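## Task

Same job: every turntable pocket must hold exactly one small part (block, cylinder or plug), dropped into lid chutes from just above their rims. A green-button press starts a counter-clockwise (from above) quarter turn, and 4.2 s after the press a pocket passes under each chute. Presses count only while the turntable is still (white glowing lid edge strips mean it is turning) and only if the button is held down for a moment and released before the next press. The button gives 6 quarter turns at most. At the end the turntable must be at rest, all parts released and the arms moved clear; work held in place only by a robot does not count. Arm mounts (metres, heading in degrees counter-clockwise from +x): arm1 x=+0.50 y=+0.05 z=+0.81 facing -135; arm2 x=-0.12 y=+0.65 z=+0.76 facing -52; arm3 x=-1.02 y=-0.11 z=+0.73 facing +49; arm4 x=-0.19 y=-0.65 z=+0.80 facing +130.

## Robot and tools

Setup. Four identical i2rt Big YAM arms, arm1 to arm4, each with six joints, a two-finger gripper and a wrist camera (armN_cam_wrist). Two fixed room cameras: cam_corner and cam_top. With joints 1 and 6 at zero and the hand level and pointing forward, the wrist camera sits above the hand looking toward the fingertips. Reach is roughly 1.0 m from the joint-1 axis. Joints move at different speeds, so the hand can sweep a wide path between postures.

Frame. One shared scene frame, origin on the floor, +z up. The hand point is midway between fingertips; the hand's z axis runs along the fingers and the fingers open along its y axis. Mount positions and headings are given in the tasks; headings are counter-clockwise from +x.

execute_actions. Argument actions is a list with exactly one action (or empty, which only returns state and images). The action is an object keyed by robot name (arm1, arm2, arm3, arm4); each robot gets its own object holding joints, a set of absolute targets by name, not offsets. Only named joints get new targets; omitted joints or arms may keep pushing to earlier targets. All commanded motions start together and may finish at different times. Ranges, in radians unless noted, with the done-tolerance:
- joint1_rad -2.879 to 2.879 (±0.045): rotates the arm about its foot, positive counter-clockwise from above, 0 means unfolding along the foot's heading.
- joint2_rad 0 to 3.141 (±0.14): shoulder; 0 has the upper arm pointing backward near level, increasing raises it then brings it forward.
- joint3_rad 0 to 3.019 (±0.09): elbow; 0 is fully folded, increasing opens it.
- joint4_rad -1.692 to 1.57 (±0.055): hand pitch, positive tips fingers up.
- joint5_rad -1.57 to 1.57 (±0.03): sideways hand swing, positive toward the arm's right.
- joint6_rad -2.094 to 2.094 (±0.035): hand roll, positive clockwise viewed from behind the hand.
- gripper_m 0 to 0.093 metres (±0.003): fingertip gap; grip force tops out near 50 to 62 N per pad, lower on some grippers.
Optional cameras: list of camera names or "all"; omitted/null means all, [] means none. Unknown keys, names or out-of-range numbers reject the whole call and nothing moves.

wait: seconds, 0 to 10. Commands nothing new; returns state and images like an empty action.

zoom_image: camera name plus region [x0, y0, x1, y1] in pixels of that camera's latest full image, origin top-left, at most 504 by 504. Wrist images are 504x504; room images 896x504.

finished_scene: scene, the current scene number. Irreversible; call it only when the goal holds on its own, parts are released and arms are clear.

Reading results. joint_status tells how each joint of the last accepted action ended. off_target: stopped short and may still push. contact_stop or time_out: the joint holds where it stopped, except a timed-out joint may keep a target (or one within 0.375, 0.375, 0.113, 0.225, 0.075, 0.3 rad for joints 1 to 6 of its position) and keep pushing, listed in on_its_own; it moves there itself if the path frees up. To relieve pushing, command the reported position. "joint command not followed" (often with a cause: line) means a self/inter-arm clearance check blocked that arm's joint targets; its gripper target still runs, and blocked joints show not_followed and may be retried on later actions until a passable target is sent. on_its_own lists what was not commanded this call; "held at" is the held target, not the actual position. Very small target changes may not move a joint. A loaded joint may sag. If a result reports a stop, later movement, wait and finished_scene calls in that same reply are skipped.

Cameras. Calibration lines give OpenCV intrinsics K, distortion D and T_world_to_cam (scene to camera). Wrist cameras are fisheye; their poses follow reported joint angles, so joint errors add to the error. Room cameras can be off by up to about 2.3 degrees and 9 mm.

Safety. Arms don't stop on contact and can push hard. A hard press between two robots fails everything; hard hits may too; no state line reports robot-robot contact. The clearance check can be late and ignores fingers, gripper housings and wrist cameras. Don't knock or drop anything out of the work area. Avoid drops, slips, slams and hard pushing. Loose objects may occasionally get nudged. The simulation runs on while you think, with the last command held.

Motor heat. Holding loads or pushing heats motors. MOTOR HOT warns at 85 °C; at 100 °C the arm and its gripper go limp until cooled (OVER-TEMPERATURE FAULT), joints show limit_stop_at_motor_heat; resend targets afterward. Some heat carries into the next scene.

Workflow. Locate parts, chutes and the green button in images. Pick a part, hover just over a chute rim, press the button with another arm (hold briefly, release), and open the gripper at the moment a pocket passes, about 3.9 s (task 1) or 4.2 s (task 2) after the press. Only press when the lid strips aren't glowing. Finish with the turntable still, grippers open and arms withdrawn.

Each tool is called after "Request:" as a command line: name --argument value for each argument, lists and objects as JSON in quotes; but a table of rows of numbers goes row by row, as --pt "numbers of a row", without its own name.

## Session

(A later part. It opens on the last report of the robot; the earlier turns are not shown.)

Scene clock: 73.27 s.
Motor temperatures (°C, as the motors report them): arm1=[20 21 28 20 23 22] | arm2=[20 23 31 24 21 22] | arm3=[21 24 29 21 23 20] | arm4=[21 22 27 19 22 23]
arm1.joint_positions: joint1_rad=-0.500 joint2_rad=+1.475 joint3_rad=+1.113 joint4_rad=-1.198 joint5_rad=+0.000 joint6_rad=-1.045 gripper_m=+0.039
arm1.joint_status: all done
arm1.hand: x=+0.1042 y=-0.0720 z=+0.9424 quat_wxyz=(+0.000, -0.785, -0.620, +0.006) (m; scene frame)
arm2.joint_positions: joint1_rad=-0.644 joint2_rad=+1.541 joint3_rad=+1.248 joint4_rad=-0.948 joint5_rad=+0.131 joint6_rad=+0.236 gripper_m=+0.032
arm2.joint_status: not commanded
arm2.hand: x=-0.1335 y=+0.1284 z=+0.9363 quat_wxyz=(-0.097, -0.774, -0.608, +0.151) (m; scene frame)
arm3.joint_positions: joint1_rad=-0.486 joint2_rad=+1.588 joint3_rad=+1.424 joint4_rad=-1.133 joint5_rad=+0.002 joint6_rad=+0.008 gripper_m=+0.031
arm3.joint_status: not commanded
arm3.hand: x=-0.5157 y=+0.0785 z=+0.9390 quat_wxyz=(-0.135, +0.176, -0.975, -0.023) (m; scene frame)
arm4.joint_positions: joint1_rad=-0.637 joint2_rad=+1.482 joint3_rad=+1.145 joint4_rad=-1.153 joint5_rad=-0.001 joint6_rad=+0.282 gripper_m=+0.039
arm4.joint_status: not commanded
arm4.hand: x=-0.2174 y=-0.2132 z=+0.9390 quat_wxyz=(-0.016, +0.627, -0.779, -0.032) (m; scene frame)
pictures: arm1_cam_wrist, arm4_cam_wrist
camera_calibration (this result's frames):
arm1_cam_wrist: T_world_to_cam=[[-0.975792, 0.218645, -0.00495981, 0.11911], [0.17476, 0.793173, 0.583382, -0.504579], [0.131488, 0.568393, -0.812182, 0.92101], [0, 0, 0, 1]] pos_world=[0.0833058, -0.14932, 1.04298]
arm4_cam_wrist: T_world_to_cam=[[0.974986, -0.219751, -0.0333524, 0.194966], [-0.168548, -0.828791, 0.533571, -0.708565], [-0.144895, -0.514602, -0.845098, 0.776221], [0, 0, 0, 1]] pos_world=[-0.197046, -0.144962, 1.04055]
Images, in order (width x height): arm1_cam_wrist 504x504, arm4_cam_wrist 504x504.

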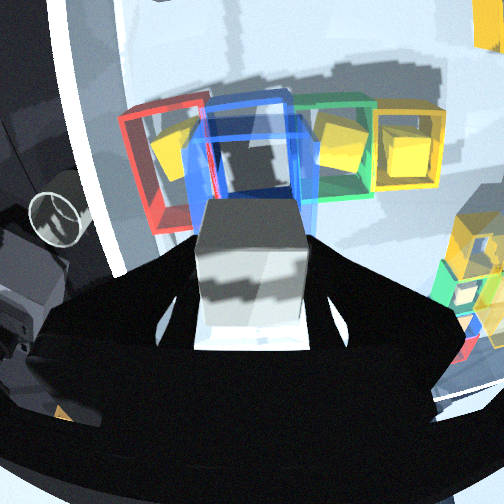

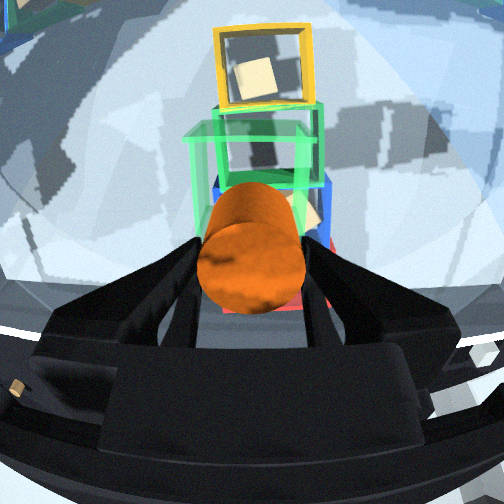

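Request:
execute_actions --actions '[{"arm1":{"joints":{"gripper_m":0.057}},"arm2":{"joints":{"gripper_m":0.057}},"arm3":{"joints":{"gripper_m":0.057}},"arm4":{"joints":{"gripper_m":0.057}}}]'

Scene clock: 73.90 s.
Motor temperatures (°C, as the motors report them): arm1=[20 21 28 20 23 22] | arm2=[20 23 31 24 21 22] | arm3=[21 24 29 21 23 20] | arm4=[21 22 27 19 22 23]
arm1.joint_positions: joint1_rad=-0.500 joint2_rad=+1.475 joint3_rad=+1.113 joint4_rad=-1.198 joint5_rad=+0.000 joint6_rad=-1.045 gripper_m=+0.057
arm1.joint_status: all done
arm1.hand: x=+0.1042 y=-0.0720 z=+0.9424 quat_wxyz=(+0.000, -0.785, -0.620, +0.006) (m; scene frame)
arm2.joint_positions: joint1_rad=-0.644 joint2_rad=+1.541 joint3_rad=+1.248 joint4_rad=-0.948 joint5_rad=+0.131 joint6_rad=+0.236 gripper_m=+0.057
arm2.joint_status: all done
arm2.hand: x=-0.1335 y=+0.1284 z=+0.9363 quat_wxyz=(-0.097, -0.774, -0.608, +0.151) (m; scene frame)
arm3.joint_positions: joint1_rad=-0.486 joint2_rad=+1.586 joint3_rad=+1.424 joint4_rad=-1.131 joint5_rad=+0.002 joint6_rad=+0.008 gripper_m=+0.057
arm3.joint_status: all done
arm3.hand: x=-0.5155 y=+0.0786 z=+0.9401 quat_wxyz=(-0.137, +0.176, -0.975, -0.023) (m; scene frame)
arm4.joint_positions: joint1_rad=-0.637 joint2_rad=+1.482 joint3_rad=+1.145 joint4_rad=-1.153 joint5_rad=-0.001 joint6_rad=+0.282 gripper_m=+0.057
arm4.joint_status: all done
arm4.hand: x=-0.2174 y=-0.2132 z=+0.9390 quat_wxyz=(-0.016, +0.627, -0.779, -0.032) (m; scene frame)
pictures: arm1_cam_wrist, arm2_cam_wrist, arm3_cam_wrist, arm4_cam_wrist, cam_corner, cam_top
camera_calibration (this result's frames):
arm1_cam_wrist: T_world_to_cam=[[-0.975792, 0.218645, -0.00495981, 0.11911], [0.17476, 0.793173, 0.583382, -0.504579], [0.131488, 0.568393, -0.812182, 0.92101], [0, 0, 0, 1]] pos_world=[0.0833058, -0.14932, 1.04298]
arm2_cam_wrist: T_world_to_cam=[[-0.972258, 0.230384, 0.0404604, -0.195454], [0.233175, 0.940892, 0.245664, -0.311053], [0.0185282, 0.248283, -0.96851, 1.0043], [0, 0, 0, 1]] pos_world=[-0.13611, 0.0883449, 1.057]
arm3_cam_wrist: T_world_to_cam=[[0.334466, -0.942245, 0.0174991, 0.229711], [-0.890238, -0.309803, 0.333914, -0.743359], [-0.309208, -0.127261, -0.942441, 0.860415], [0, 0, 0, 1]] pos_world=[-0.472549, 0.0956468, 1.05509]
arm4_cam_wrist: T_world_to_cam=[[0.974986, -0.219751, -0.0333524, 0.194966], [-0.168548, -0.828791, 0.533571, -0.708565], [-0.144895, -0.514602, -0.845098, 0.776221], [0, 0, 0, 1]] pos_world=[-0.197046, -0.144962, 1.04055]
Images, in order (width x height): arm1_cam_wrist 504x504, arm2_cam_wrist 504x504, arm3_cam_wrist 504x504, arm4_cam_wrist 504x504, cam_corner 896x504, cam_top 896x504.

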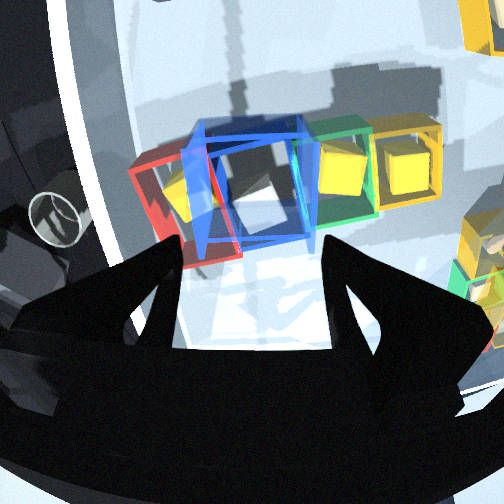

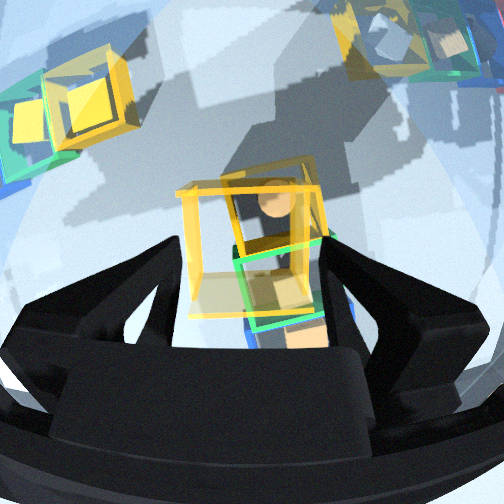

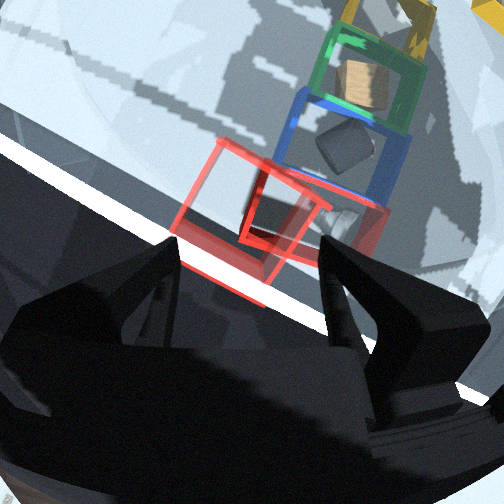

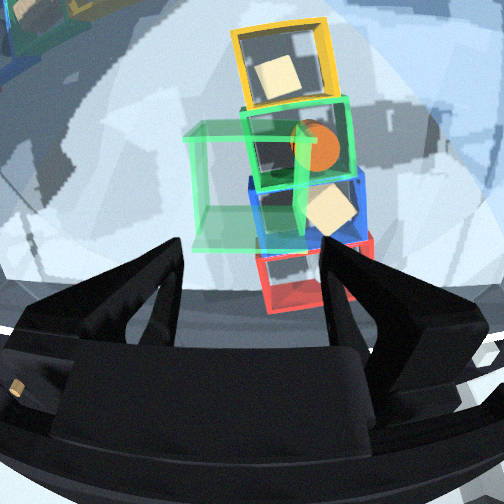

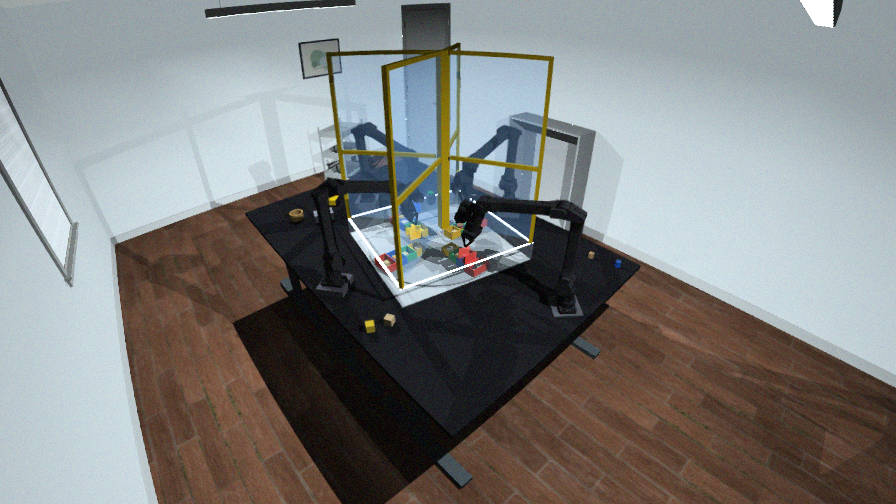

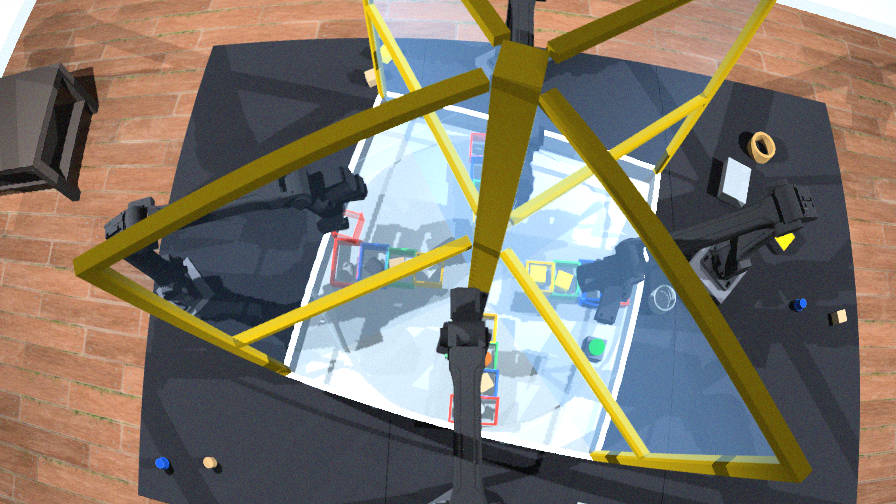

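All four parts appear to have landed in their pockets. Raising the arms clear.

Request:
execute_actions --actions '[{"arm1":{"joints":{"joint2_rad":1.23}},"arm2":{"joints":{"joint2_rad":1.29}},"arm3":{"joints":{"joint2_rad":1.34}},"arm4":{"joints":{"joint2_rad":1.23}}}]' --cameras '[]'

Request:
wait --seconds 3

Scene clock: 75.27 s.
Motor temperatures (°C, as the motors report them): arm1=[20 21 28 20 23 22] | arm2=[20 23 31 24 21 22] | arm3=[21 24 29 21 23 20] | arm4=[21 22 27 19 22 23]
arm1.joint_positions: joint1_rad=-0.500 joint2_rad=+1.227 joint3_rad=+1.113 joint4_rad=-1.199 joint5_rad=+0.000 joint6_rad=-1.045 gripper_m=+0.057
arm1.joint_status: all done
arm1.hand: x=+0.1164 y=-0.0679 z=+1.0382 quat_wxyz=(+0.045, -0.778, -0.615, +0.121) (m; scene frame)
arm2.joint_positions: joint1_rad=-0.644 joint2_rad=+1.276 joint3_rad=+1.248 joint4_rad=-0.946 joint5_rad=+0.131 joint6_rad=+0.236 gripper_m=+0.057
arm2.joint_status: all done
arm2.hand: x=-0.1353 y=+0.1570 z=+1.0662 quat_wxyz=(-0.201, -0.755, -0.581, +0.228) (m; scene frame)
arm3.joint_positions: joint1_rad=-0.486 joint2_rad=+1.328 joint3_rad=+1.442 joint4_rad=-1.129 joint5_rad=+0.002 joint6_rad=+0.008 gripper_m=+0.057
arm3.joint_status: all done
arm3.hand: x=-0.5472 y=+0.0669 z=+1.0790 quat_wxyz=(-0.270, +0.171, -0.946, -0.048) (m; scene frame)
arm4.joint_positions: joint1_rad=-0.637 joint2_rad=+1.212 joint3_rad=+1.145 joint4_rad=-1.153 joint5_rad=-0.001 joint6_rad=+0.282 gripper_m=+0.057
arm4.joint_status: all done
arm4.hand: x=-0.2151 y=-0.2300 z=+1.0491 quat_wxyz=(-0.093, +0.617, -0.768, -0.142) (m; scene frame)
pictures: none
No camera images: the call's "cameras" was empty. Leave "cameras" out to get every camera's image.

Scene clock: 78.27 s.
Motor temperatures (°C, as the motors report them): arm1=[20 20 29 20 23 22] | arm2=[20 23 31 24 21 22] | arm3=[21 24 29 21 23 20] | arm4=[21 22 27 19 22 23]
arm1.joint_positions: joint1_rad=-0.500 joint2_rad=+1.227 joint3_rad=+1.113 joint4_rad=-1.199 joint5_rad=+0.000 joint6_rad=-1.045 gripper_m=+0.057
arm1.joint_status: all done
arm1.hand: x=+0.1164 y=-0.0679 z=+1.0382 quat_wxyz=(+0.045, -0.778, -0.615, +0.121) (m; scene frame)
arm2.joint_positions: joint1_rad=-0.644 joint2_rad=+1.276 joint3_rad=+1.248 joint4_rad=-0.946 joint5_rad=+0.131 joint6_rad=+0.236 gripper_m=+0.057
arm2.joint_status: all done
arm2.hand: x=-0.1353 y=+0.1570 z=+1.0662 quat_wxyz=(-0.201, -0.755, -0.581, +0.228) (m; scene frame)
arm3.joint_positions: joint1_rad=-0.486 joint2_rad=+1.328 joint3_rad=+1.442 joint4_rad=-1.129 joint5_rad=+0.002 joint6_rad=+0.008 gripper_m=+0.057
arm3.joint_status: all done
arm3.hand: x=-0.5472 y=+0.0669 z=+1.0790 quat_wxyz=(-0.270, +0.171, -0.946, -0.048) (m; scene frame)
arm4.joint_positions: joint1_rad=-0.637 joint2_rad=+1.212 joint3_rad=+1.145 joint4_rad=-1.153 joint5_rad=-0.001 joint6_rad=+0.282 gripper_m=+0.057
arm4.joint_status: all done
arm4.hand: x=-0.2151 y=-0.2300 z=+1.0491 quat_wxyz=(-0.093, +0.617, -0.768, -0.142) (m; scene frame)
wait: 3.00 s; at rest by 0.27 s
pictures: arm1_cam_wrist, arm2_cam_wrist, arm3_cam_wrist, arm4_cam_wrist, cam_corner, cam_top
camera_calibration (this result's frames):
arm1_cam_wrist: T_world_to_cam=[[-0.951364, 0.226953, 0.208321, -0.0931853], [0.300767, 0.830605, 0.468652, -0.458879], [-0.0666707, 0.508515, -0.858468, 1.06202], [0, 0, 0, 1]] pos_world=[0.120168, -0.137759, 1.14618]
arm2_cam_wrist: T_world_to_cam=[[-0.971705, 0.23458, -0.0276164, -0.137109], [0.234922, 0.971965, -0.00983197, -0.101727], [0.0245357, -0.0160415, -0.99957, 1.1985], [0, 0, 0, 1]] pos_world=[-0.138738, 0.150264, 1.1932]
arm3_cam_wrist: T_world_to_cam=[[0.331627, -0.943353, 0.0104713, 0.233018], [-0.941781, -0.330381, 0.0624301, -0.555452], [-0.0554341, -0.0305652, -0.997994, 1.17235], [0, 0, 0, 1]] pos_world=[-0.535401, 0.0721407, 1.20223]
arm4_cam_wrist: T_world_to_cam=[[0.973101, -0.203297, -0.108371, 0.274819], [-0.163458, -0.940762, 0.297068, -0.557394], [-0.162345, -0.271363, -0.948687, 1.02185], [0, 0, 0, 1]] pos_world=[-0.192646, -0.191214, 1.16478]
Images, in order (width x height): arm1_cam_wrist 504x504, arm2_cam_wrist 504x504, arm3_cam_wrist 504x504, arm4_cam_wrist 504x504, cam_corner 896x504, cam_top 896x504.

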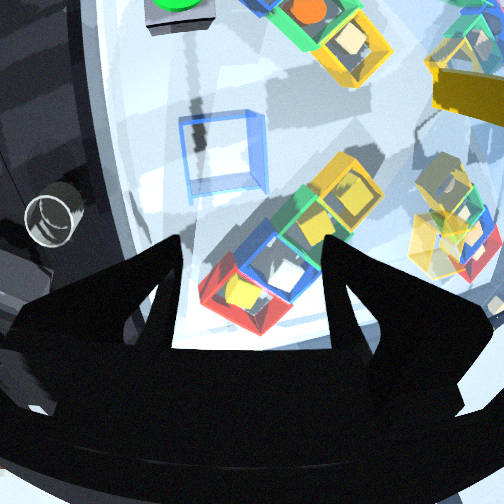

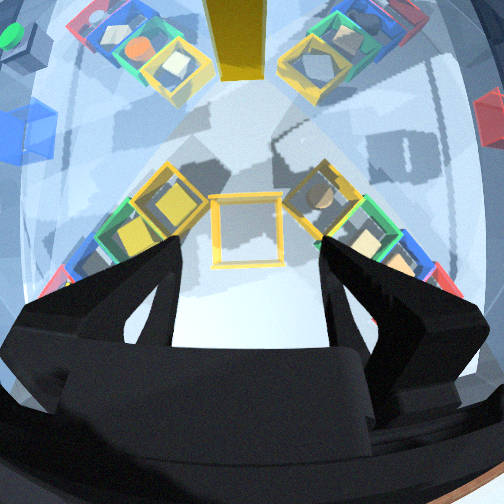

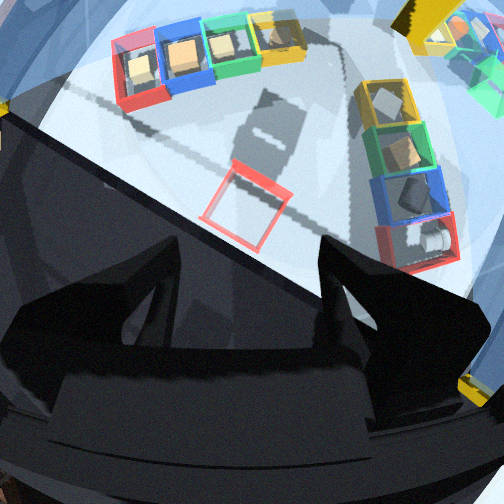

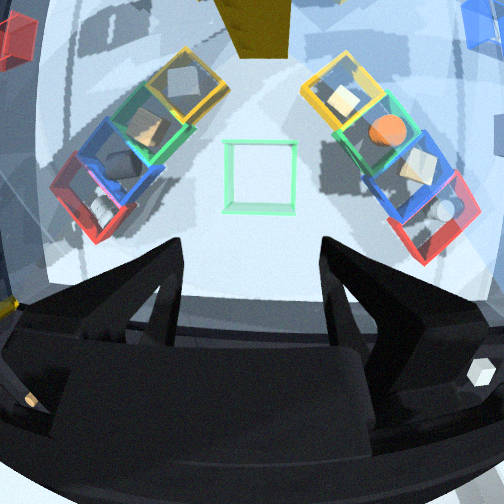

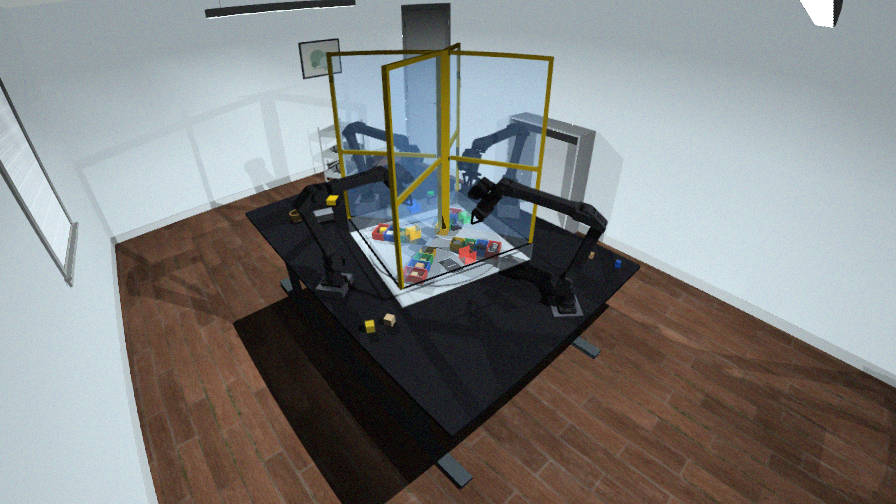

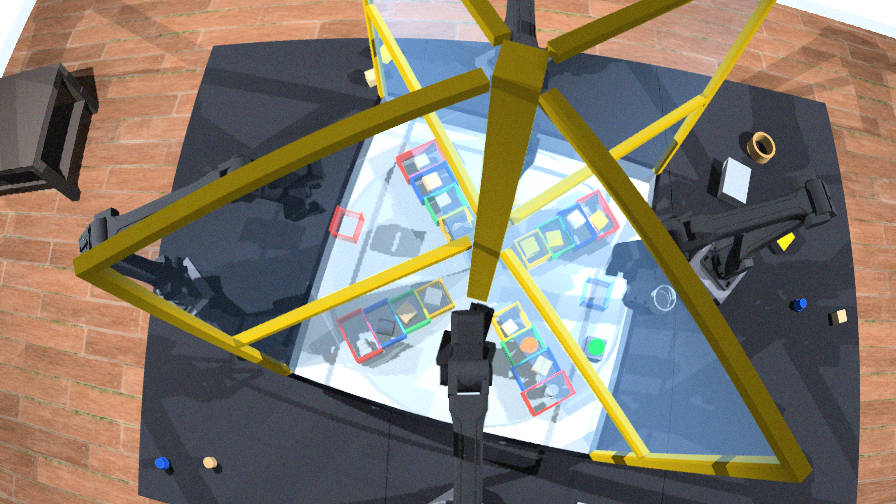

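All 16 pockets are filled, the strips are dark and the arms are clear.

Request:
finished_scene --scene 2

The scene is finished: the task was done.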